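# Stand the carton upright with its arrows pointing up

## Task

Rotate the carton until the arrows printed on its sides point toward the ceiling. It must end up standing on the bench with no part of it sticking out past the bench edge. Then open the grippers and move the arms away. It only counts if the carton stays that way without the robot holding it.

## Robot and tools

Robot: two arms, left_arm and right_arm. Each has six joints and a gripper. left_arm is the robot's own left and sits on the +y side. These names have nothing to do with the left or right side of any image.

World frame: all reported gripper poses share one frame. Its origin is on the floor (z = 0) at the centre of the robot's foot. +x points the way the robot faces and +z points up. The floor is the only surface whose height is known; find the bench height from images or by careful contact. Printed hand positions are approximate, and worse at long reach.

Gripper frame: the fingers point along the gripper's +z axis and close along its y axis. end_effector_position is the point between the finger pads, about 1 cm back from the tips.

Tool execute_actions, argument actions: a list holding one item or nothing.
- Empty list, {"actions": []}: no command; it just returns the current state.
- Motion, {"actions": [{"rows": [[...]], "steps": N}]}: N is 1 to 15 control steps of 1/30 s each, default 15. Each row is used for one step; if there are fewer rows than steps, the last row is repeated.
- Wait, {"actions": [{"steps": N}]}: N up to 300. It commands nothing and returns after N steps counted from the previous result; your reply time is counted in those steps.
- Optional pictures (true/false) turns the camera images in the result on or off. Images are included by default.
- A refused call sends nothing to the robot.

Each row is one flat list of 14 numbers covering both arms, even when only one arm should move. The order is left_arm waist, shoulder, elbow, wrist pitch, wrist yaw, wrist roll, opening, then the same seven for right_arm. The six joint numbers are absolute target angles in radians, not offsets, in the same form as the Joint positions line. To keep an arm still, repeat its current angles. Stated ranges:
- waist -2.880 to 2.880
- shoulder 0.000 to 3.142
- elbow 0.000 to 3.019
- wrist pitch -1.693 to 1.571
- wrist yaw -1.571 to 1.571
- wrist roll -2.094 to 2.094

The real end of each joint may sit up to 0.019 rad either way from the stated value. A target more than 0.019 rad outside a range that also lies beyond the joint's last reported angle makes the whole call refused. A target past the real end is clipped to that end, and the result then says "joint sent to its limit". That line can refer to an earlier action. If it does not appear, that does not prove there is more room.

Opening is an absolute value from -1 (closed) to +1 (fully open, a pad gap of 0.094 m). Away from the extremes, the fingers go to where grip_measured equals the number you send. To hold something, command about 0.03 below its grip_measured for a firm hold, or a smaller margin for a gentler one. Pads press with roughly 50 to 62 N at most; very thin parts (under about 2 mm) get less. The first touch can spike harder. Each gripper's readings may be off by up to about 1 mm, a fixed amount per gripper.

Motion limits: on each step, every joint's target is kept within a set distance of its measured angle. Those distances are waist 0.264, shoulder 0.32, elbow 0.276, wrist pitch 0.33, wrist yaw 0.186 and wrist roll 0.522 rad. If the targets would move a gripper more than 70 mm from where it is, that arm's targets are all scaled back. Long moves therefore take several calls. The same angles on the two arms can give different gripper poses.

Between calls the simulation keeps running, and the arms carry on toward the last row sent. They stop pursuing it once everything has nearly stopped (slow or blocked counts as stopped) or a step is HELD. A HELD step means the clearance check withheld your row, or part of it, on that step. Fingers that are still moving finish their motion. "joint command not followed" means the clearance check altered or blocked some joint targets; the rest of the row still ran.

Result lines:
- State line, left_arm: … | right_arm: …: each gripper's end_effector_position (m) and end_effector_quat_wxyz in the world frame.
- Joint positions and Joint velocities: one block per arm, with the joints in row order (rad, rad/s), then the pad gap (m, m/s).
- grip_measured: the finger opening on the command scale.
- Joint torques: the drives' total output, with per-unit offsets and noise. It is nonzero even in free air, so treat it only as a rough hint of load.
- MOTOR HOT: appears from 85 °C. At 100 °C the arm and its gripper go limp until they cool (OVER-TEMPERATURE FAULT). Don't hold loads longer than needed.

Cameras: cam_head_left and cam_head_right (fixed head cameras) plus cam_left_wrist and cam_right_wrist, all 896x504. Calibration numbers are given; pictures list any camera whose numbers change. Tool zoom_image takes camera (one of those names) and region [x0, y0, x1, y1] in that camera's image pixels, origin at the top left, at most 504x504. It returns a sharper crop of the latest image.

Tool finished_scene takes scene, the number of the current scene. It ends that scene for good and has it judged. Call it only after the carton is upright, fully on the bench, released, and the arms are clear. Replying without any tool call ends everything.

Avoid: dropping, slamming or shoving the carton hard; knocking anything off the bench or out of the work area; letting the arms collide or press on each other. Brief outside tugs on held parts or loose objects can happen. Smooth, economical motion is preferred.

Each tool is called after "Emit:" as name(argument=value, ...), one argument or row to a line, values as JSON.

## Session

Emit:
execute_actions(
  actions=[],
)

Scene clock: 0.00 s of 4200.00 s.
left_arm: end_effector_position=(+0.8829, +0.5664, +1.3850) grip_measured=+0.036 end_effector_quat_wxyz=(-0.050, +0.449, +0.756, +0.473) | right_arm: end_effector_position=(+0.4053, +0.5165, +1.2828) grip_measured=+0.195 end_effector_quat_wxyz=(-0.204, +0.481, +0.737, +0.429)
Joint positions: left_arm=[ 1.254  1.731  1.676  0.239 -0.92   1.811  0.049] | right_arm=[-0.239  2.994  2.437  0.011  0.081  1.606  0.056]
Joint velocities: left_arm=[-0.015 -0.005 -0.002  0.002 -0.022  0.007 -0.   ] | right_arm=[-0.005 -0.005  0.002  0.002  0.022 -0.066 -0.001]
Joint torques (N m, as the arm reports them, + toward a larger angle): no reading
Motor temperatures (°C, as the motors report them): left_arm=[26 24 25 29 28 25] | right_arm=[27 27 24 24 28 25]

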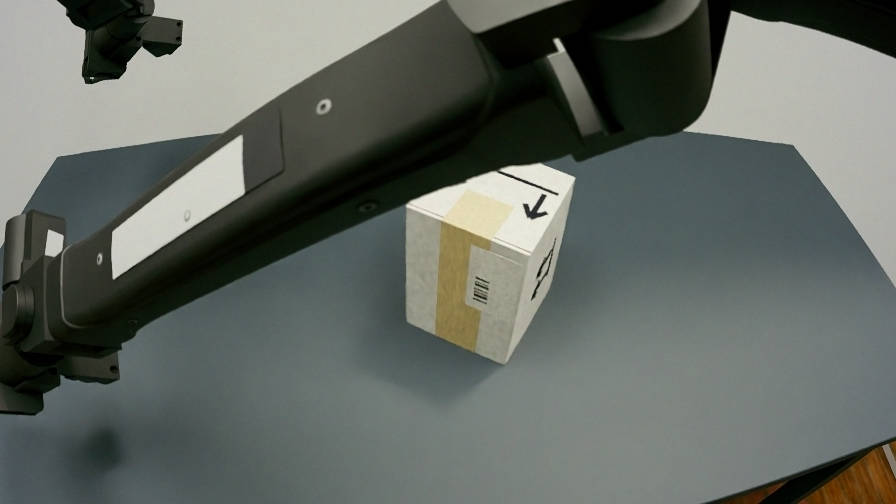

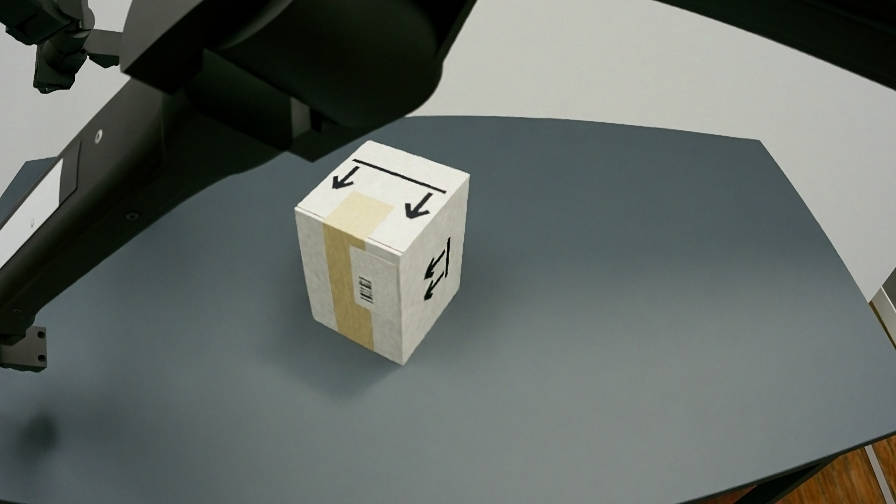

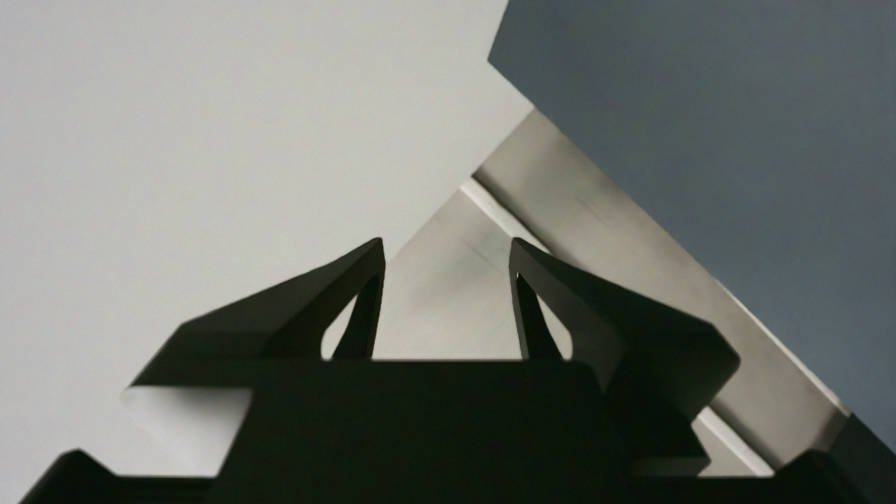

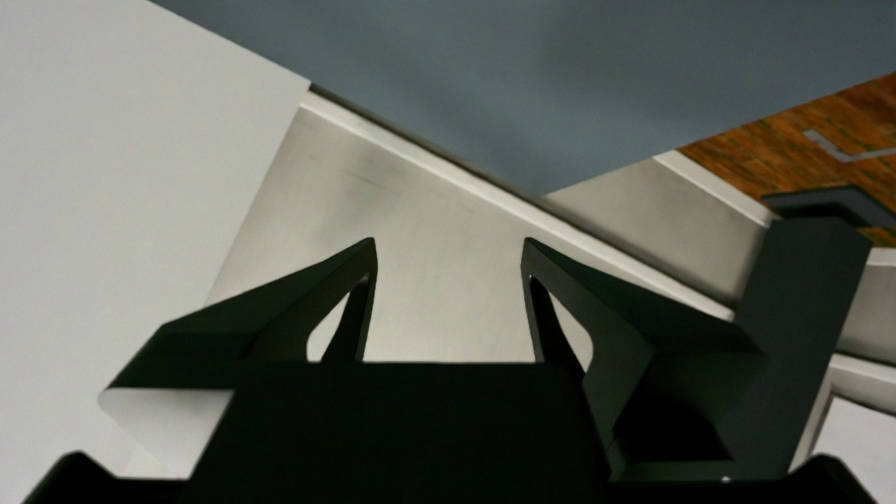

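Emit:
execute_actions(
  actions=[
    {"rows":[[1.454,1.731,1.676,0.239,-0.92,1.811,0,-0.439,2.994,2.437,0.011,0.081,1.606,0]]},
  ],
  pictures=false,
)

Emit:
execute_actions(
  actions=[],
)

Scene clock: 17.40 s of 4200.00 s.
left_arm: end_effector_position=(+0.8197, +0.7222, +1.3840) grip_measured=+0.003 end_effector_quat_wxyz=(-0.149, +0.400, +0.744, +0.513) | right_arm: end_effector_position=(+0.4460, +0.4712, +1.2184) grip_measured=+0.002 end_effector_quat_wxyz=(-0.185, +0.515, +0.733, +0.404)
Joint positions: left_arm=[ 1.488  1.731  1.676  0.239 -0.921  1.811  0.047] | right_arm=[-0.334  2.994  2.437  0.011  0.081  1.606  0.047]
Joint velocities: left_arm=[-0.122 -0.015 -0.017  0.002 -0.007 -0.066  0.001] | right_arm=[-0.298  0.005 -0.002 -0.012 -0.022  0.007 -0.001]
Joint torques (N m, as the arm reports them, + toward a larger angle): left_arm=[ -4.78 -22.9    5.87   1.48  -0.26  -0.06] | right_arm=[ 19.16 -15.94   3.33   1.11  -0.49  -0.01]
Motor temperatures (°C, as the motors report them): left_arm=[27 27 28 29 28 25] | right_arm=[31 30 25 24 28 25]
Steps of this call (steps 1 to 90: nothing new was sent; then 13.90 s passed at rest; steps 91 to 105: all 15 steps of this action). Readings (joint positions):
91: left_arm=[1.260 1.731 1.676 0.239 -0.919 1.811] | right_arm=[-0.241 2.994 2.437 0.011 0.081 1.606]
92: left_arm=[1.267 1.731 1.676 0.239 -0.918 1.811] | right_arm=[-0.242 2.994 2.437 0.011 0.081 1.606]
94: left_arm=[1.300 1.731 1.676 0.239 -0.918 1.811] | right_arm=[-0.249 2.994 2.437 0.011 0.081 1.606]
98: left_arm=[1.403 1.731 1.676 0.239 -0.918 1.811] | right_arm=[-0.273 2.994 2.437 0.011 0.081 1.606]
105: the state above

Scene clock: 17.40 s of 4200.00 s.
left_arm: end_effector_position=(+0.8197, +0.7222, +1.3840) grip_measured=+0.003 end_effector_quat_wxyz=(-0.149, +0.400, +0.744, +0.513) | right_arm: end_effector_position=(+0.4460, +0.4712, +1.2184) grip_measured=+0.002 end_effector_quat_wxyz=(-0.185, +0.515, +0.733, +0.404)
Joint positions: left_arm=[ 1.488  1.731  1.676  0.239 -0.921  1.811  0.047] | right_arm=[-0.334  2.994  2.437  0.011  0.081  1.606  0.047]
Joint velocities: left_arm=[-0.122 -0.015 -0.017  0.002 -0.007 -0.066  0.001] | right_arm=[-0.298  0.005 -0.002 -0.012 -0.022  0.007 -0.001]
Joint torques (N m, as the arm reports them, + toward a larger angle): left_arm=[ -4.78 -22.9    5.87   1.48  -0.26  -0.06] | right_arm=[ 19.16 -15.94   3.33   1.11  -0.49  -0.01]
Motor temperatures (°C, as the motors report them): left_arm=[27 27 28 29 28 25] | right_arm=[31 30 25 24 28 25]
camera_calibration (this result's frames):
cam_left_wrist: T_world_to_cam=[[-0.732864, -0.169693, -0.658874, 1.63273], [-0.638925, -0.161196, 0.752191, -0.394515], [-0.233849, 0.972224, 0.00971353, -0.399247], [0, 0, 0, 1]] pos_world=[0.85114, 0.601626, 1.37639]
cam_right_wrist: T_world_to_cam=[[-0.907864, -0.138773, -0.395634, 0.95089], [-0.403345, 0.0315147, 0.914505, -0.946982], [-0.11444, 0.989823, -0.0845845, -0.186135], [0, 0, 0, 1]] pos_world=[0.460016, 0.346042, 1.22648]

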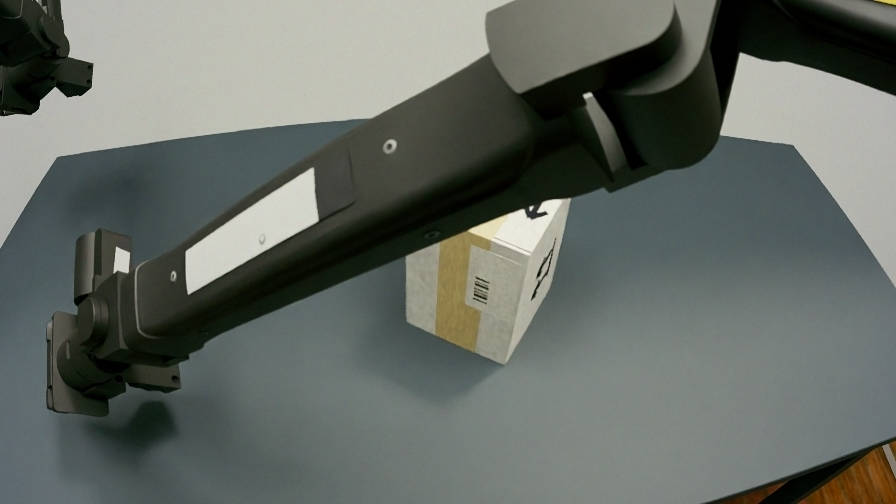

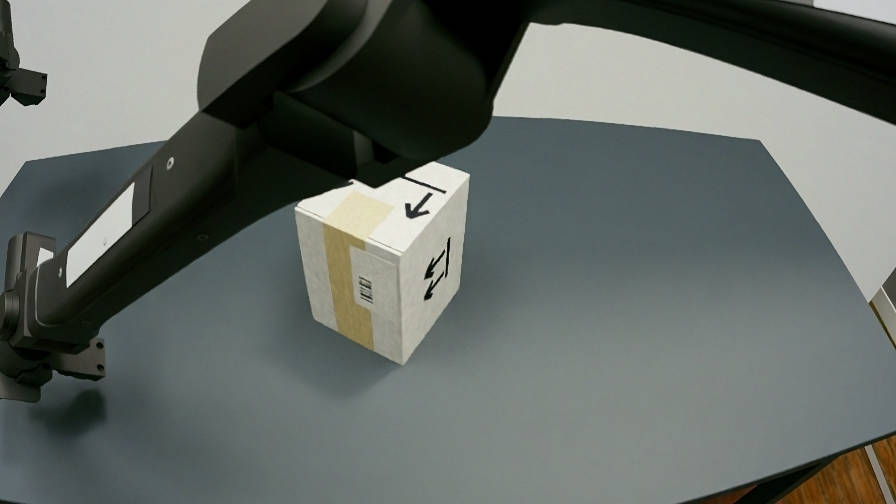

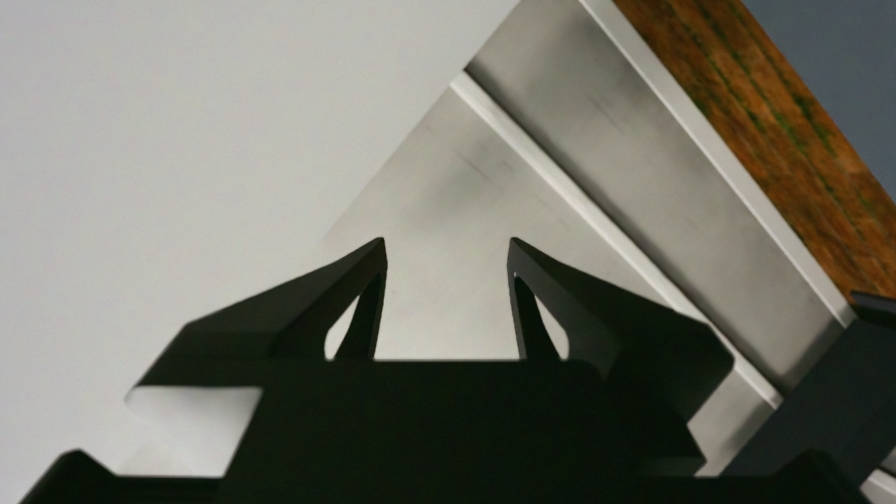

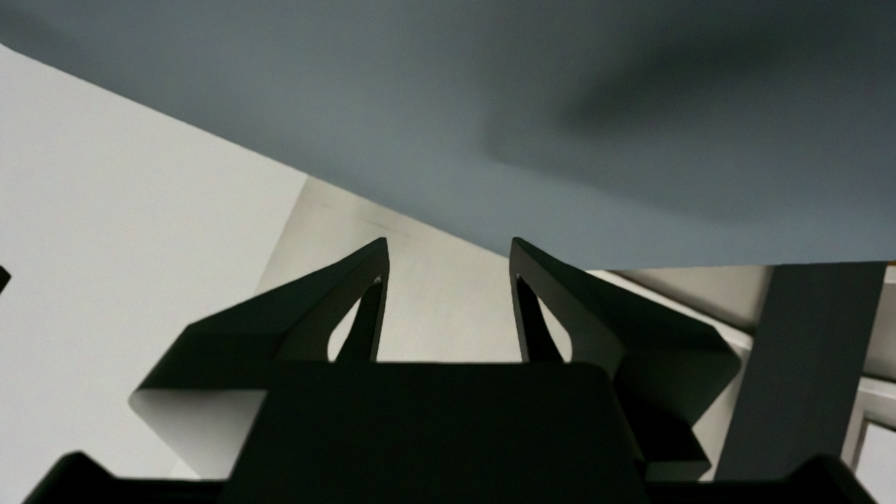

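Right is descending; hold waist and raise its shoulder.

Emit:
execute_actions(
  actions=[
    {"rows":[[1.454,1.531,1.676,0.239,-0.92,1.811,0,-0.334,2.75,2.437,0.011,0.081,1.606,0]]},
  ],
  pictures=false,
)

Emit:
execute_actions(
  actions=[
    {"steps":45},
  ],
)

Scene clock: 19.63 s of 4200.00 s.
left_arm: end_effector_position=(+0.8612, +0.7260, +1.5225) grip_measured=+0.003 end_effector_quat_wxyz=(-0.086, +0.350, +0.744, +0.563) | right_arm: end_effector_position=(+0.6038, +0.4249, +1.2660) grip_measured=+0.002 end_effector_quat_wxyz=(-0.135, +0.553, +0.692, +0.445)
Joint positions: left_arm=[ 1.458  1.542  1.674  0.239 -0.921  1.811  0.047] | right_arm=[-0.396  2.821  2.423  0.011  0.075  1.608  0.047]
Joint velocities: left_arm=[ 0.005 -0.366 -0.022  0.007 -0.066 -0.022  0.   ] | right_arm=[ 0.073 -0.454  0.012  0.002  0.095  0.022  0.   ]
Joint torques (N m, as the arm reports them, + toward a larger angle): left_arm=[ -2.51 -21.78   7.44   1.57  -0.16  -0.07] | right_arm=[ 26.07 -18.62   4.75   1.22  -0.39  -0.01]
Motor temperatures (°C, as the motors report them): left_arm=[26 28 28 29 28 25] | right_arm=[31 31 25 24 28 25]
Steps of this call (steps 1 to 30: the robot went on to your last target; steps 31 to 52: nothing new was sent; steps 53 to 67: all 15 steps of this action). Readings (joint positions):
53: left_arm=[1.458 1.728 1.676 0.239 -0.921 1.811] | right_arm=[-0.403 2.988 2.436 0.011 0.071 1.608]
54: left_arm=[1.458 1.724 1.674 0.239 -0.921 1.811] | right_arm=[-0.403 2.983 2.431 0.011 0.071 1.608]
56: left_arm=[1.458 1.709 1.674 0.239 -0.921 1.811] | right_arm=[-0.402 2.969 2.425 0.011 0.071 1.608]
60: left_arm=[1.458 1.657 1.674 0.239 -0.921 1.811] | right_arm=[-0.402 2.926 2.423 0.011 0.071 1.608]
67: the state above

Scene clock: 21.13 s of 4200.00 s.
left_arm: end_effector_position=(+0.8638, +0.7287, +1.5429) grip_measured=+0.003 end_effector_quat_wxyz=(-0.078, +0.342, +0.743, +0.570) | right_arm: end_effector_position=(+0.6595, +0.4403, +1.3671) grip_measured=+0.002 end_effector_quat_wxyz=(-0.123, +0.543, +0.666, +0.497)
Joint positions: left_arm=[ 1.458  1.516  1.674  0.239 -0.921  1.811  0.047] | right_arm=[-0.338  2.724  2.434  0.011  0.078  1.608  0.047]
Joint velocities: left_arm=[-0.015  0.005 -0.017 -0.002  0.051 -0.081 -0.001] | right_arm=[ 0.005 -0.005  0.002  0.002 -0.051 -0.037 -0.001]
Joint torques (N m, as the arm reports them, + toward a larger angle): left_arm=[ -2.98 -21.93   7.52   1.65  -0.14  -0.07] | right_arm=[ 24.43 -16.28   4.98   1.39  -0.42  -0.04]
Motor temperatures (°C, as the motors report them): left_arm=[26 28 28 29 28 25] | right_arm=[31 31 25 24 28 25]
Steps of this call (steps 1 to 30: the robot went on to your last target; steps 31 to 45: nothing new was sent). Readings (joint positions):
1: left_arm=[1.458 1.531 1.674 0.239 -0.921 1.811] | right_arm=[-0.394 2.805 2.423 0.011 0.076 1.608]
2: left_arm=[1.458 1.523 1.674 0.239 -0.921 1.811] | right_arm=[-0.390 2.790 2.423 0.011 0.077 1.608]
4: left_arm=[1.458 1.516 1.674 0.239 -0.921 1.811] | right_arm=[-0.381 2.761 2.424 0.011 0.078 1.608]
8: left_arm=[1.458 1.516 1.674 0.239 -0.921 1.811] | right_arm=[-0.359 2.727 2.432 0.011 0.078 1.608]
45: the state above
All arms were judged still, so your last target was given up. Only a new action makes them travel on or press farther. Fingers that are still opening or closing keep moving.
camera_calibration (this result's frames):
cam_left_wrist: T_world_to_cam=[[-0.579406, -0.132712, -0.804162, 1.83561], [-0.781326, -0.190391, 0.594374, -0.0970176], [-0.231986, 0.972697, 0.00662213, -0.393954], [0, 0, 0, 1]] pos_world=[0.89637, 0.608335, 1.5364]
cam_right_wrist: T_world_to_cam=[[-0.848164, 0.0876843, -0.522426, 1.23353], [-0.522993, 0.0182154, 0.852142, -0.825819], [0.0842357, 0.995982, 0.0304087, -0.409426], [0, 0, 0, 1]] pos_world=[0.64883, 0.314662, 1.3606]

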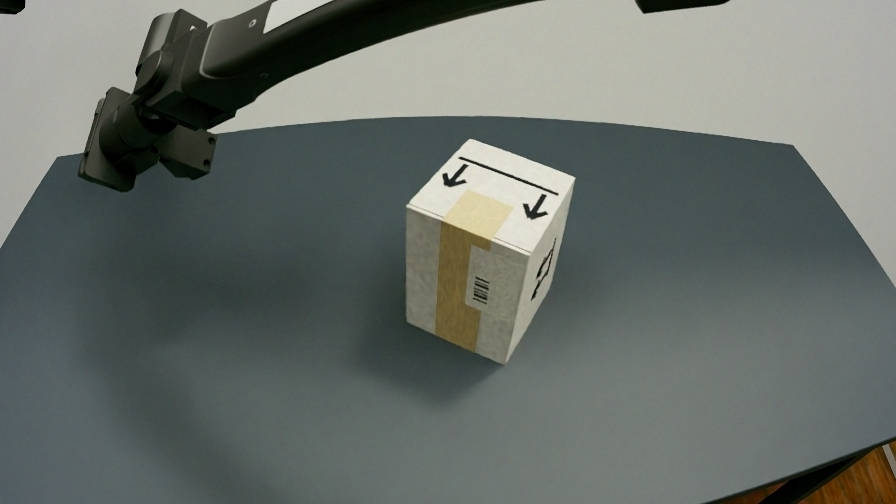

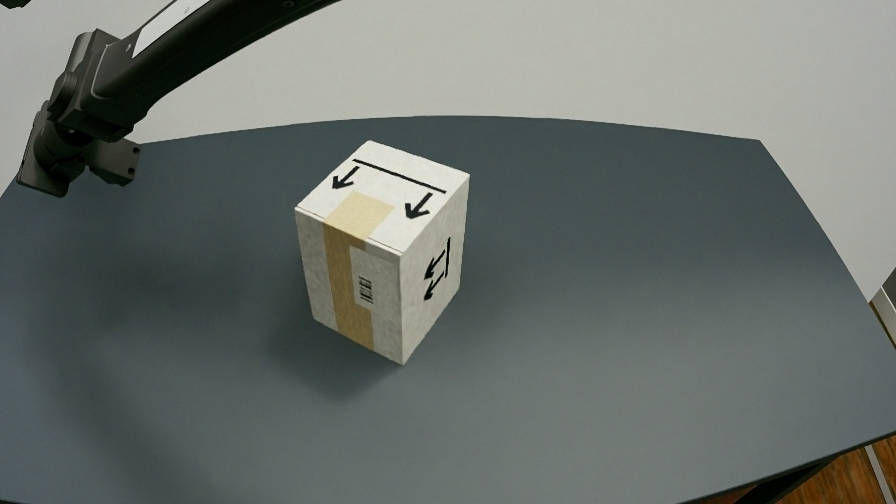

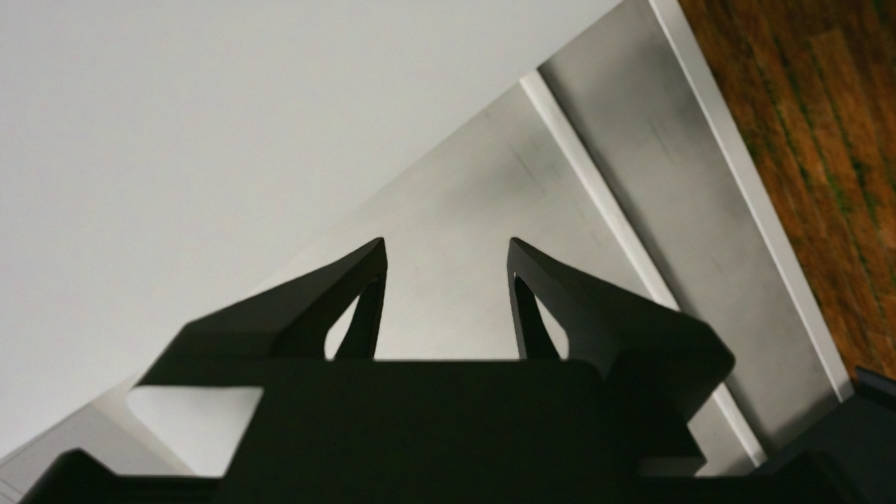

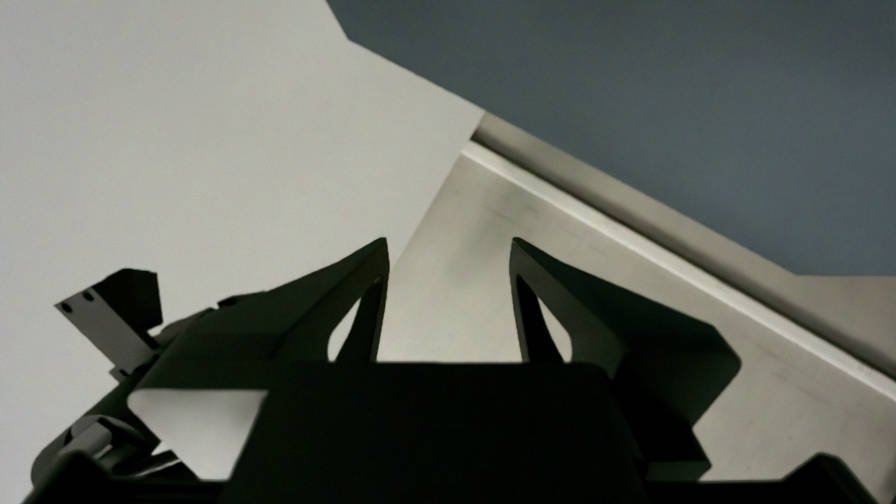

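Emit:
execute_actions(
  actions=[
    {"rows":[[1.458,1.516,1.374,0.239,-0.92,1.811,0,-0.338,2.724,2.434,0.511,0.078,1.606,0]]},
  ],
  pictures=false,
)

Emit:
execute_actions(
  actions=[
    {"steps":30},
  ],
  pictures=false,
)

Emit:
execute_actions(
  actions=[
    {"rows":[[1.458,1.516,1.374,0.239,0,1.811,0,-0.338,2.3,2.434,0.511,0.0,1.606,0]]},
  ],
  pictures=false,
)

Emit:
execute_actions(
  actions=[
    {"steps":60},
  ],
  pictures=false,
)

Scene clock: 34.87 s of 4200.00 s.
left_arm: end_effector_position=(+0.7546, +0.6820, +1.4259) grip_measured=+0.003 end_effector_quat_wxyz=(-0.158, +0.433, +0.746, +0.482) | right_arm: end_effector_position=(+0.7497, +0.4063, +1.4479) grip_measured=+0.002 end_effector_quat_wxyz=(-0.003, +0.565, +0.514, +0.646)
Joint positions: left_arm=[ 1.458  1.51   1.366  0.242 -0.919  1.811  0.047] | right_arm=[-0.338  2.71   2.423  0.5    0.078  1.608  0.047]
Joint velocities: left_arm=[-0.034  0.005 -0.002 -0.022  0.022 -0.022 -0.   ] | right_arm=[-0.024  0.005 -0.012 -0.012 -0.022 -0.022  0.001]
Joint torques (N m, as the arm reports them, + toward a larger angle): left_arm=[ -2.35 -19.42   5.87   1.28  -0.38  -0.05] | right_arm=[ 23.95 -16.87   5.7    2.03  -0.59  -0.05]
Motor temperatures (°C, as the motors report them): left_arm=[26 29 29 29 28 25] | right_arm=[32 32 26 24 28 25]
Steps of this call (steps 1 to 90: nothing new was sent; then 10.23 s passed at rest; steps 91 to 105: all 15 steps of this action). Readings (joint positions):
91: left_arm=[1.458 1.514 1.658 0.241 -0.919 1.811] | right_arm=[-0.338 2.724 2.429 0.068 0.078 1.608]
92: left_arm=[1.458 1.501 1.625 0.242 -0.919 1.811] | right_arm=[-0.338 2.727 2.422 0.174 0.078 1.608]
94: left_arm=[1.458 1.487 1.548 0.242 -0.919 1.811] | right_arm=[-0.338 2.730 2.420 0.362 0.078 1.608]
98: left_arm=[1.458 1.487 1.407 0.242 -0.919 1.811] | right_arm=[-0.338 2.716 2.422 0.488 0.078 1.608]
105: the state above

Scene clock: 35.87 s of 4200.00 s.
left_arm: end_effector_position=(+0.7546, +0.6820, +1.4259) grip_measured=+0.003 end_effector_quat_wxyz=(-0.158, +0.433, +0.746, +0.482) | right_arm: end_effector_position=(+0.7497, +0.4063, +1.4479) grip_measured=+0.002 end_effector_quat_wxyz=(-0.003, +0.565, +0.514, +0.646)
Joint positions: left_arm=[ 1.458  1.51   1.366  0.242 -0.919  1.811  0.047] | right_arm=[-0.338  2.71   2.423  0.5    0.078  1.608  0.047]
Joint velocities: left_arm=[-0.024  0.005  0.012  0.002  0.051 -0.007 -0.001] | right_arm=[ 0.005 -0.005 -0.007  0.002  0.037  0.007 -0.   ]
Joint torques (N m, as the arm reports them, + toward a larger angle): left_arm=[ -2.35 -19.92   6.02   1.17  -0.39  -0.04] | right_arm=[ 23.78 -17.35   5.79   1.98  -0.6   -0.05]
Motor temperatures (°C, as the motors report them): left_arm=[26 29 29 29 28 25] | right_arm=[32 32 26 24 28 25]
Steps of this call (steps 1 to 15: the robot went on to your last target; steps 16 to 30: nothing new was sent). Readings (joint positions):
1: left_arm=[1.458 1.510 1.366 0.242 -0.919 1.811] | right_arm=[-0.338 2.710 2.423 0.500 0.078 1.608]
2: left_arm=[1.458 1.510 1.366 0.242 -0.919 1.811] | right_arm=[-0.338 2.710 2.423 0.500 0.078 1.608]
4: left_arm=[1.458 1.510 1.366 0.242 -0.919 1.811] | right_arm=[-0.338 2.710 2.423 0.500 0.078 1.608]
8: left_arm=[1.458 1.510 1.366 0.242 -0.919 1.811] | right_arm=[-0.338 2.710 2.423 0.500 0.078 1.608]
30: the state above
All arms were judged still, so your last target was given up. Only a new action makes them travel on or press farther. Fingers that are still opening or closing keep moving.

Scene clock: 36.37 s of 4200.00 s.
left_arm: end_effector_position=(+0.8443, +0.5651, +1.3909) grip_measured=+0.003 end_effector_quat_wxyz=(+0.224, +0.611, +0.686, +0.324) | right_arm: end_effector_position=(+0.8486, +0.3479, +1.5672) grip_measured=+0.002 end_effector_quat_wxyz=(+0.023, +0.543, +0.457, +0.704)
Joint positions: left_arm=[ 1.459  1.51   1.366  0.242 -0.002  1.811  0.047] | right_arm=[-0.338  2.535  2.412  0.5    0.017  1.608  0.047]
Joint velocities: left_arm=[-0.015 -0.015 -0.022  0.007 -0.037 -0.007 -0.001] | right_arm=[-0.005 -0.523 -0.002  0.012 -0.11   0.051  0.001]
Joint torques (N m, as the arm reports them, + toward a larger angle): left_arm=[ -2.86 -20.32   5.93   1.32   0.22  -0.08] | right_arm=[ 23.34 -21.2    5.92   1.73  -0.71  -0.03]
Motor temperatures (°C, as the motors report them): left_arm=[26 29 29 29 28 25] | right_arm=[33 32 26 24 29 25]
Steps of this call (steps 1 to 15: all 15 steps of this action). Readings (joint positions):
1: left_arm=[1.459 1.510 1.366 0.242 -0.834 1.811] | right_arm=[-0.338 2.707 2.422 0.500 0.071 1.608]
2: left_arm=[1.461 1.510 1.366 0.242 -0.731 1.811] | right_arm=[-0.338 2.703 2.418 0.500 0.063 1.608]
4: left_arm=[1.461 1.510 1.366 0.242 -0.530 1.811] | right_arm=[-0.338 2.689 2.413 0.500 0.050 1.608]
8: left_arm=[1.461 1.510 1.366 0.242 -0.129 1.811] | right_arm=[-0.338 2.646 2.412 0.500 0.033 1.608]
15: the state above

Scene clock: 38.37 s of 4200.00 s.
left_arm: end_effector_position=(+0.8443, +0.5651, +1.3909) grip_measured=+0.003 end_effector_quat_wxyz=(+0.224, +0.611, +0.686, +0.324) | right_arm: end_effector_position=(+0.9767, +0.2016, +1.7594) grip_measured=+0.002 end_effector_quat_wxyz=(+0.095, +0.525, +0.350, +0.770)
Joint positions: left_arm=[ 1.459  1.51   1.366  0.242 -0.002  1.811  0.047] | right_arm=[-0.338  2.267  2.429  0.507  0.002  1.608  0.047]
Joint velocities: left_arm=[ 0.005 -0.015  0.017 -0.017 -0.066  0.022 -0.   ] | right_arm=[-0.005 -0.015 -0.012 -0.012 -0.007 -0.022 -0.   ]
Joint torques (N m, as the arm reports them, + toward a larger angle): left_arm=[ -2.95 -19.98   5.94   1.36   0.24  -0.06] | right_arm=[ 21.23 -16.74   6.28   1.66  -0.72  -0.04]
Motor temperatures (°C, as the motors report them): left_arm=[26 29 29 29 28 25] | right_arm=[33 32 26 24 29 25]
Steps of this call (steps 1 to 30: the robot went on to your last target; steps 31 to 60: nothing new was sent). Readings (joint positions):
1: left_arm=[1.459 1.510 1.366 0.242 -0.002 1.811] | right_arm=[-0.338 2.516 2.412 0.500 0.015 1.608]
2: left_arm=[1.459 1.510 1.366 0.242 -0.002 1.811] | right_arm=[-0.338 2.498 2.412 0.500 0.013 1.608]
4: left_arm=[1.459 1.510 1.366 0.242 -0.002 1.811] | right_arm=[-0.338 2.460 2.412 0.500 0.011 1.608]
8: left_arm=[1.459 1.510 1.366 0.242 -0.002 1.811] | right_arm=[-0.338 2.383 2.412 0.500 0.005 1.608]
60: the state above
All arms were judged still, so your last target was given up. Only a new action makes them travel on or press farther. Fingers that are still opening or closing keep moving.

Emit:
execute_actions(
  actions=[
    {"rows":[[1.3,1.6,1.1,0.6,0,1.3,0.5,-1.128,1.95,1.633,0.171,-0.62,-1.066,-1]]},
  ],
  pictures=false,
)

Emit:
execute_actions(
  actions=[
    {"steps":40},
  ],
  pictures=false,
)

Emit:
execute_actions(
  actions=[
    {"rows":[[0.7,1.9,0.6,1.3,0,0.7,0.6,-1.128,1.95,1.633,0.171,-0.62,-1.066,-1]]},
  ],
  pictures=false,
)

Emit:
execute_actions(
  actions=[
    {"steps":45},
  ],
)

Scene clock: 91.40 s of 4200.00 s.
left_arm: end_effector_position=(+0.7731, +0.4127, +1.3299) grip_measured=+0.497 end_effector_quat_wxyz=(+0.346, +0.462, +0.791, +0.202) | right_arm: end_effector_position=(+0.8958, +0.1725, +1.6519) grip_measured=-0.976 end_effector_quat_wxyz=(+0.069, +0.284, +0.601, +0.744)
Joint positions: left_arm=[1.287 1.588 1.099 0.566 0.001 1.353 0.07 ] | right_arm=[-0.502  2.001  1.95   0.259 -0.489  1.146  0.001]
Joint velocities: left_arm=[-0.024  0.083 -0.002  0.012  0.007 -0.403  0.   ] | right_arm=[-0.464 -0.269 -0.813 -0.144 -0.608 -0.828  0.   ]
Joint torques (N m, as the arm reports them, + toward a larger angle): left_arm=[ -4.03 -17.21   2.85   3.02   0.23  -0.14] | right_arm=[ 14.71 -18.81   4.97   0.99  -0.57  -0.14]
Motor temperatures (°C, as the motors report them): left_arm=[26 30 29 29 28 25] | right_arm=[33 34 28 24 30 25]
Steps of this call (steps 1 to 90: nothing new was sent; then 49.53 s passed at rest; steps 91 to 105: all 15 steps of this action). Readings (joint positions):
91: left_arm=[1.456 1.510 1.353 0.266 -0.003 1.780] | right_arm=[-0.341 2.257 2.413 0.491 -0.026 1.584]
92: left_arm=[1.451 1.508 1.328 0.314 -0.003 1.741] | right_arm=[-0.344 2.234 2.375 0.458 -0.060 1.554]
94: left_arm=[1.428 1.509 1.270 0.390 -0.003 1.668] | right_arm=[-0.356 2.190 2.303 0.399 -0.128 1.491]
98: left_arm=[1.361 1.523 1.159 0.502 -0.003 1.520] | right_arm=[-0.398 2.102 2.164 0.319 -0.267 1.362]
105: the state above

Scene clock: 92.73 s of 4200.00 s.
left_arm: end_effector_position=(+0.7738, +0.4137, +1.3304) grip_measured=+0.497 end_effector_quat_wxyz=(+0.353, +0.443, +0.800, +0.198) | right_arm: end_effector_position=(+0.8499, -0.1926, +1.2677) grip_measured=-0.976 end_effector_quat_wxyz=(+0.466, -0.371, +0.768, +0.238)
Joint positions: left_arm=[1.288 1.589 1.099 0.576 0.001 1.307 0.07 ] | right_arm=[-1.143  1.968  1.637  0.182 -0.618 -0.899  0.001]
Joint velocities: left_arm=[-0.015 -0.015 -0.007 -0.012  0.022 -0.022 -0.001] | right_arm=[ 0.034 -0.024 -0.002  0.002  0.037 -1.062  0.   ]
Joint torques (N m, as the arm reports them, + toward a larger angle): left_arm=[ -4.01 -16.53   2.73   2.55   0.22  -0.12] | right_arm=[ 10.36 -21.35   3.05   0.91  -0.73  -0.06]
Motor temperatures (°C, as the motors report them): left_arm=[26 30 29 29 28 25] | right_arm=[33 35 28 24 30 25]
Steps of this call (steps 1 to 40: the robot went on to your last target). Readings (joint positions):
1: left_arm=[1.287 1.589 1.099 0.566 0.001 1.344] | right_arm=[-0.517 1.993 1.922 0.254 -0.510 1.117]
2: left_arm=[1.288 1.589 1.099 0.568 0.001 1.337] | right_arm=[-0.532 1.987 1.894 0.251 -0.527 1.089]
4: left_arm=[1.288 1.589 1.099 0.575 0.001 1.326] | right_arm=[-0.563 1.980 1.842 0.244 -0.554 1.032]
8: left_arm=[1.288 1.589 1.099 0.576 0.001 1.315] | right_arm=[-0.626 1.979 1.753 0.227 -0.587 0.909]
40: the state above

Scene clock: 93.23 s of 4200.00 s.
left_arm: end_effector_position=(+0.6329, +0.2258, +1.3096) grip_measured=+0.597 end_effector_quat_wxyz=(+0.403, +0.359, +0.841, +0.021) | right_arm: end_effector_position=(+0.8504, -0.1911, +1.2691) grip_measured=-0.977 end_effector_quat_wxyz=(+0.483, -0.427, +0.737, +0.203)
Joint positions: left_arm=[ 1.047  1.723  0.79   0.91  -0.001  0.995  0.075] | right_arm=[-1.141  1.966  1.637  0.182 -0.618 -1.049  0.001]
Joint velocities: left_arm=[-0.786  0.435 -0.774  0.916 -0.007 -0.579 -0.   ] | right_arm=[-0.015  0.005 -0.022  0.012 -0.007 -0.022 -0.002]
Joint torques (N m, as the arm reports them, + toward a larger angle): left_arm=[ -9.88 -11.94  -1.1    2.18   0.43  -0.08] | right_arm=[ 10.25 -21.74   3.04   0.86  -0.75  -0.06]
Motor temperatures (°C, as the motors report them): left_arm=[26 30 29 29 28 25] | right_arm=[33 35 28 24 30 25]
Steps of this call (steps 1 to 15: all 15 steps of this action). Readings (joint positions):
1: left_arm=[1.285 1.591 1.093 0.588 -0.000 1.290] | right_arm=[-1.142 1.967 1.637 0.182 -0.618 -0.931]
2: left_arm=[1.280 1.592 1.080 0.612 -0.001 1.267] | right_arm=[-1.141 1.967 1.637 0.182 -0.618 -0.955]
4: left_arm=[1.260 1.599 1.046 0.654 -0.001 1.222] | right_arm=[-1.141 1.966 1.637 0.182 -0.618 -0.991]
8: left_arm=[1.198 1.634 0.966 0.737 -0.001 1.134] | right_arm=[-1.141 1.966 1.637 0.182 -0.618 -1.029]
15: the state above

Scene clock: 94.73 s of 4200.00 s.
left_arm: end_effector_position=(+0.5103, +0.0418, +1.3979) grip_measured=+0.597 end_effector_quat_wxyz=(+0.473, +0.283, +0.814, -0.184) | right_arm: end_effector_position=(+0.8504, -0.1911, +1.2691) grip_measured=-0.977 end_effector_quat_wxyz=(+0.483, -0.429, +0.736, +0.201)
Joint positions: left_arm=[0.681 1.889 0.601 1.277 0.002 0.708 0.075] | right_arm=[-1.141  1.966  1.637  0.182 -0.618 -1.054  0.001]
Joint velocities: left_arm=[-0.024  0.005 -0.002  0.007 -0.007 -0.007  0.   ] | right_arm=[ 0.005 -0.005 -0.022  0.002 -0.007  0.051  0.001]
Joint torques (N m, as the arm reports them, + toward a larger angle): left_arm=[-8.85 -9.79 -1.82  2.35  0.4  -0.08] | right_arm=[ 10.34 -21.62   3.05   0.89  -0.74  -0.06]
Motor temperatures (°C, as the motors report them): left_arm=[26 30 28 29 28 25] | right_arm=[33 35 27 24 30 25]
Steps of this call (steps 1 to 45: the robot went on to your last target). Readings (joint positions):
1: left_arm=[1.020 1.738 0.764 0.943 -0.001 0.975] | right_arm=[-1.141 1.966 1.637 0.182 -0.618 -1.050]
2: left_arm=[0.990 1.754 0.740 0.978 -0.001 0.955] | right_arm=[-1.141 1.966 1.637 0.182 -0.618 -1.051]
4: left_arm=[0.922 1.787 0.697 1.054 -0.001 0.914] | right_arm=[-1.141 1.966 1.637 0.182 -0.618 -1.052]
8: left_arm=[0.762 1.853 0.634 1.210 -0.000 0.816] | right_arm=[-1.141 1.966 1.637 0.182 -0.618 -1.053]
45: the state above
All arms were judged still, so your last target was given up. Only a new action makes them travel on or press farther. Fingers that are still opening or closing keep moving.
camera_calibration (this result's frames):
cam_left_wrist: T_world_to_cam=[[-0.628961, -0.77534, 0.0570602, 0.271226], [-0.718395, 0.551571, -0.423884, 0.942499], [0.297182, -0.307598, -0.903917, 1.24941], [0, 0, 0, 1]] pos_world=[0.476374, 0.0747543, 1.5134]
cam_right_wrist: T_world_to_cam=[[0.824597, -0.554564, 0.1118, -0.950572], [-0.455498, -0.768043, -0.450147, 0.814062], [0.335503, 0.320265, -0.885928, 1.02645], [0, 0, 0, 1]] pos_world=[0.810264, -0.230656, 1.38209]

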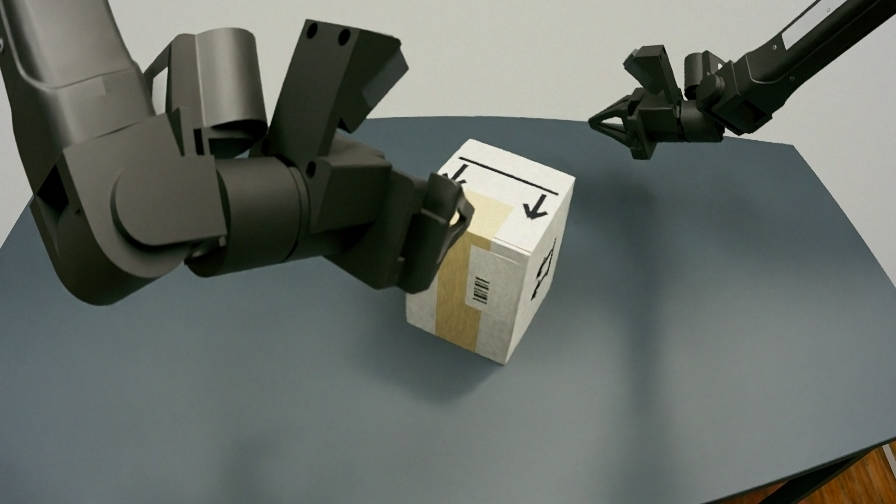

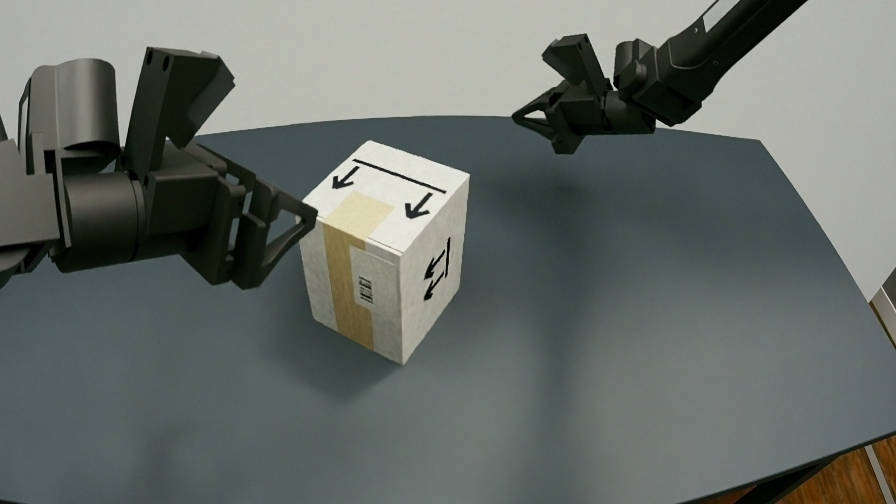

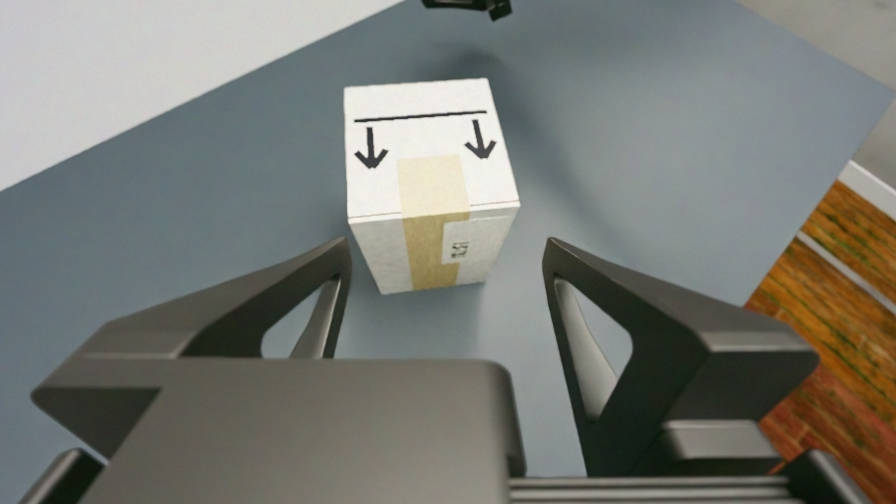

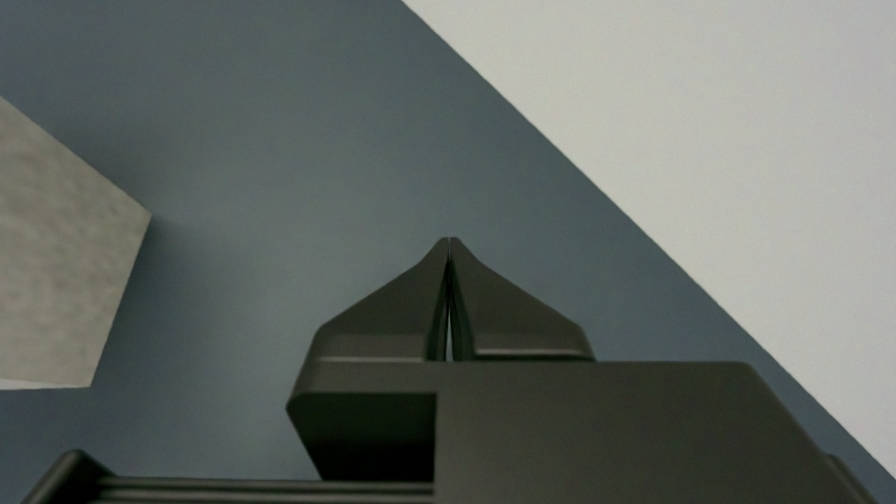

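Emit:
execute_actions(
  actions=[
    {"rows":[[0.70,1.93,0.64,1.28,0,0.7,0.6,-1.135,1.98,1.633,0.171,-0.62,-1.066,-1],[0.71,1.96,0.67,1.28,0,0.7,0.6,-1.135,1.99,1.633,0.171,-0.62,-1.066,-1],[0.72,1.99,0.7,1.28,0,0.7,0.6,-1.135,2.0,1.633,0.171,-0.62,-1.066,-1],[0.73,2.02,0.73,1.28,0,0.7,0.6,-1.135,2.01,1.633,0.171,-0.62,-1.066,-1],[0.74,2.05,0.76,1.28,0,0.7,0.6,-1.135,2.02,1.633,0.171,-0.62,-1.066,-1],[0.75,2.08,0.79,1.28,0,0.7,0.6,-1.135,2.03,1.633,0.171,-0.62,-1.066,-1],[0.76,2.11,0.82,1.28,0,0.7,0.6,-1.135,2.04,1.633,0.171,-0.62,-1.066,-1],[0.77,2.14,0.85,1.28,0,0.7,0.6,-1.135,2.05,1.633,0.171,-0.62,-1.066,-1],[0.775,2.16,0.87,1.28,0,0.7,0.6,-1.135,2.065,1.633,0.171,-0.62,-1.066,-1],[0.775,2.18,0.89,1.29,0,0.7,0.6,-1.135,2.08,1.633,0.171,-0.62,-1.066,-1]]},
  ],
  pictures=false,
)

Emit:
execute_actions(
  actions=[
    {"steps":15},
  ],
)

Scene clock: 103.27 s of 4200.00 s.
left_arm: end_effector_position=(+0.5312, +0.0169, +1.2794) grip_measured=+0.597 end_effector_quat_wxyz=(+0.456, +0.273, +0.833, -0.150) | right_arm: end_effector_position=(+0.8151, -0.1720, +1.2231) grip_measured=-0.977 end_effector_quat_wxyz=(+0.455, -0.429, +0.747, +0.226)
Joint positions: left_arm=[0.767 2.181 0.886 1.277 0.001 0.707 0.075] | right_arm=[-1.141  2.042  1.635  0.181 -0.619 -1.054  0.001]
Joint velocities: left_arm=[-0.015  0.073  0.002  0.007  0.007  0.051 -0.001] | right_arm=[ 0.005  0.249 -0.061 -0.042 -0.007  0.037 -0.001]
Joint torques (N m, as the arm reports them, + toward a larger angle): left_arm=[-11.88 -11.86  -1.93   1.89   0.44  -0.09] | right_arm=[ 10.14 -17.98   2.62   0.87  -0.76  -0.06]
Motor temperatures (°C, as the motors report them): left_arm=[27 29 27 29 28 25] | right_arm=[32 36 27 24 30 25]
Steps of this call (steps 1 to 90: nothing new was sent; then 5.03 s passed at rest; steps 91 to 105: all 15 steps of this action). Readings (joint positions):
91: left_arm=[0.681 1.890 0.604 1.277 0.002 0.708] | right_arm=[-1.141 1.966 1.637 0.182 -0.618 -1.054]
92: left_arm=[0.682 1.895 0.614 1.277 0.002 0.708] | right_arm=[-1.141 1.966 1.637 0.182 -0.618 -1.054]
94: left_arm=[0.687 1.925 0.661 1.277 0.002 0.707] | right_arm=[-1.141 1.966 1.637 0.182 -0.618 -1.054]
98: left_arm=[0.721 2.042 0.800 1.277 0.002 0.707] | right_arm=[-1.141 1.975 1.637 0.182 -0.618 -1.054]
105: the state above

Scene clock: 103.77 s of 4200.00 s.
left_arm: end_effector_position=(+0.5312, +0.0168, +1.2792) grip_measured=+0.597 end_effector_quat_wxyz=(+0.456, +0.273, +0.833, -0.150) | right_arm: end_effector_position=(+0.8004, -0.1660, +1.2096) grip_measured=-0.977 end_effector_quat_wxyz=(+0.444, -0.429, +0.751, +0.235)
Joint positions: left_arm=[0.767 2.181 0.887 1.277 0.001 0.707 0.075] | right_arm=[-1.141  2.061  1.627  0.177 -0.619 -1.054  0.001]
Joint velocities: left_arm=[-0.015 -0.015 -0.012  0.007 -0.022  0.022 -0.001] | right_arm=[-0.015 -0.015  0.007 -0.022 -0.022  0.051  0.   ]
Joint torques (N m, as the arm reports them, + toward a larger angle): left_arm=[-11.3  -11.75  -1.93   1.89   0.47  -0.09] | right_arm=[ 10.06 -17.89   2.96   1.05  -0.75  -0.07]
Motor temperatures (°C, as the motors report them): left_arm=[27 29 27 29 28 25] | right_arm=[32 36 27 24 30 25]
Steps of this call (steps 1 to 15: the robot went on to your last target). Readings (joint positions):
1: left_arm=[0.767 2.181 0.886 1.277 0.001 0.707] | right_arm=[-1.141 2.049 1.633 0.180 -0.619 -1.054]
2: left_arm=[0.767 2.181 0.886 1.277 0.001 0.707] | right_arm=[-1.141 2.055 1.631 0.179 -0.619 -1.054]
4: left_arm=[0.767 2.181 0.887 1.277 0.001 0.707] | right_arm=[-1.141 2.061 1.627 0.178 -0.619 -1.054]
8: left_arm=[0.767 2.181 0.887 1.277 0.001 0.707] | right_arm=[-1.141 2.061 1.627 0.177 -0.619 -1.054]
15: the state above
camera_calibration (this result's frames):
cam_left_wrist: T_world_to_cam=[[-0.585487, -0.810247, 0.026571, 0.288234], [-0.75968, 0.536915, -0.366891, 0.870237], [0.283006, -0.234995, -0.929884, 1.16777], [0, 0, 0, 1]] pos_world=[0.499373, 0.0407174, 1.39752]
cam_right_wrist: T_world_to_cam=[[0.850276, -0.525954, 0.0200881, -0.793633], [-0.472605, -0.779717, -0.410713, 0.747876], [0.231679, 0.339726, -0.911543, 1.0998], [0, 0, 0, 1]] pos_world=[0.773456, -0.207914, 1.32562]

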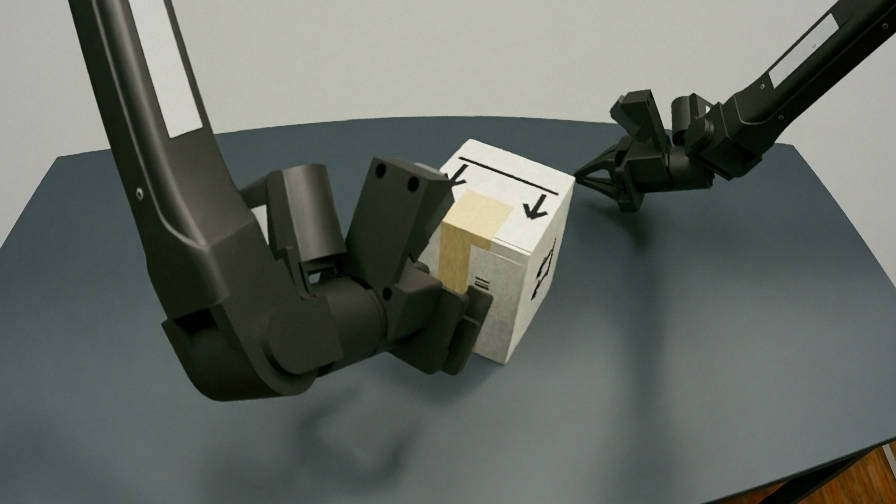

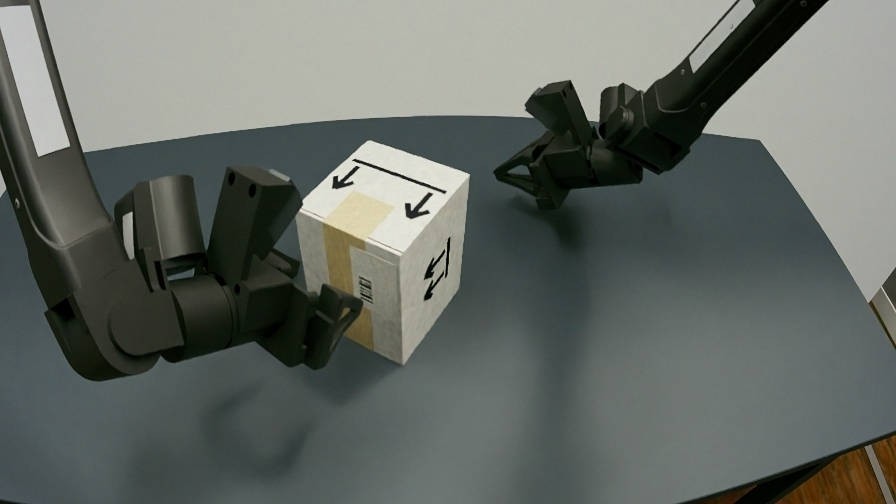

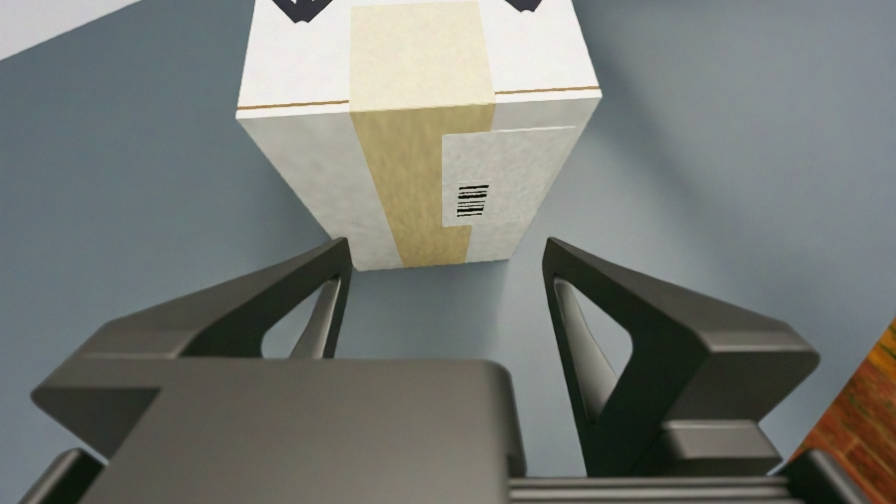

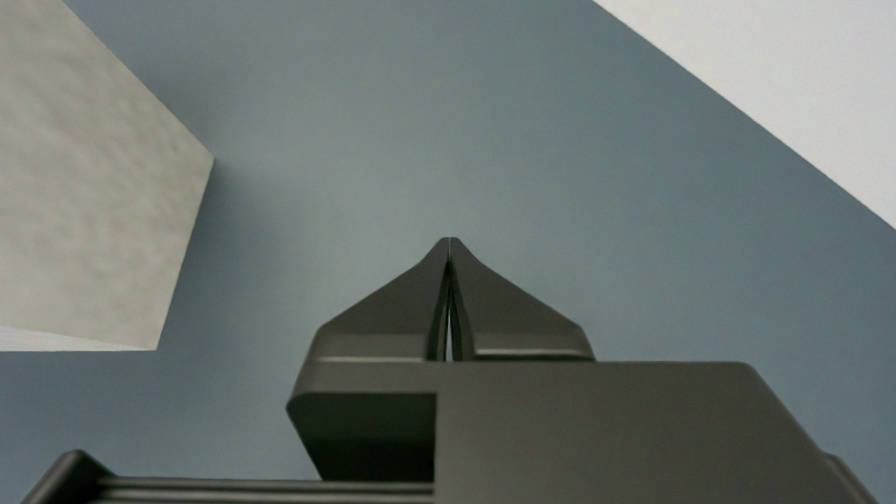

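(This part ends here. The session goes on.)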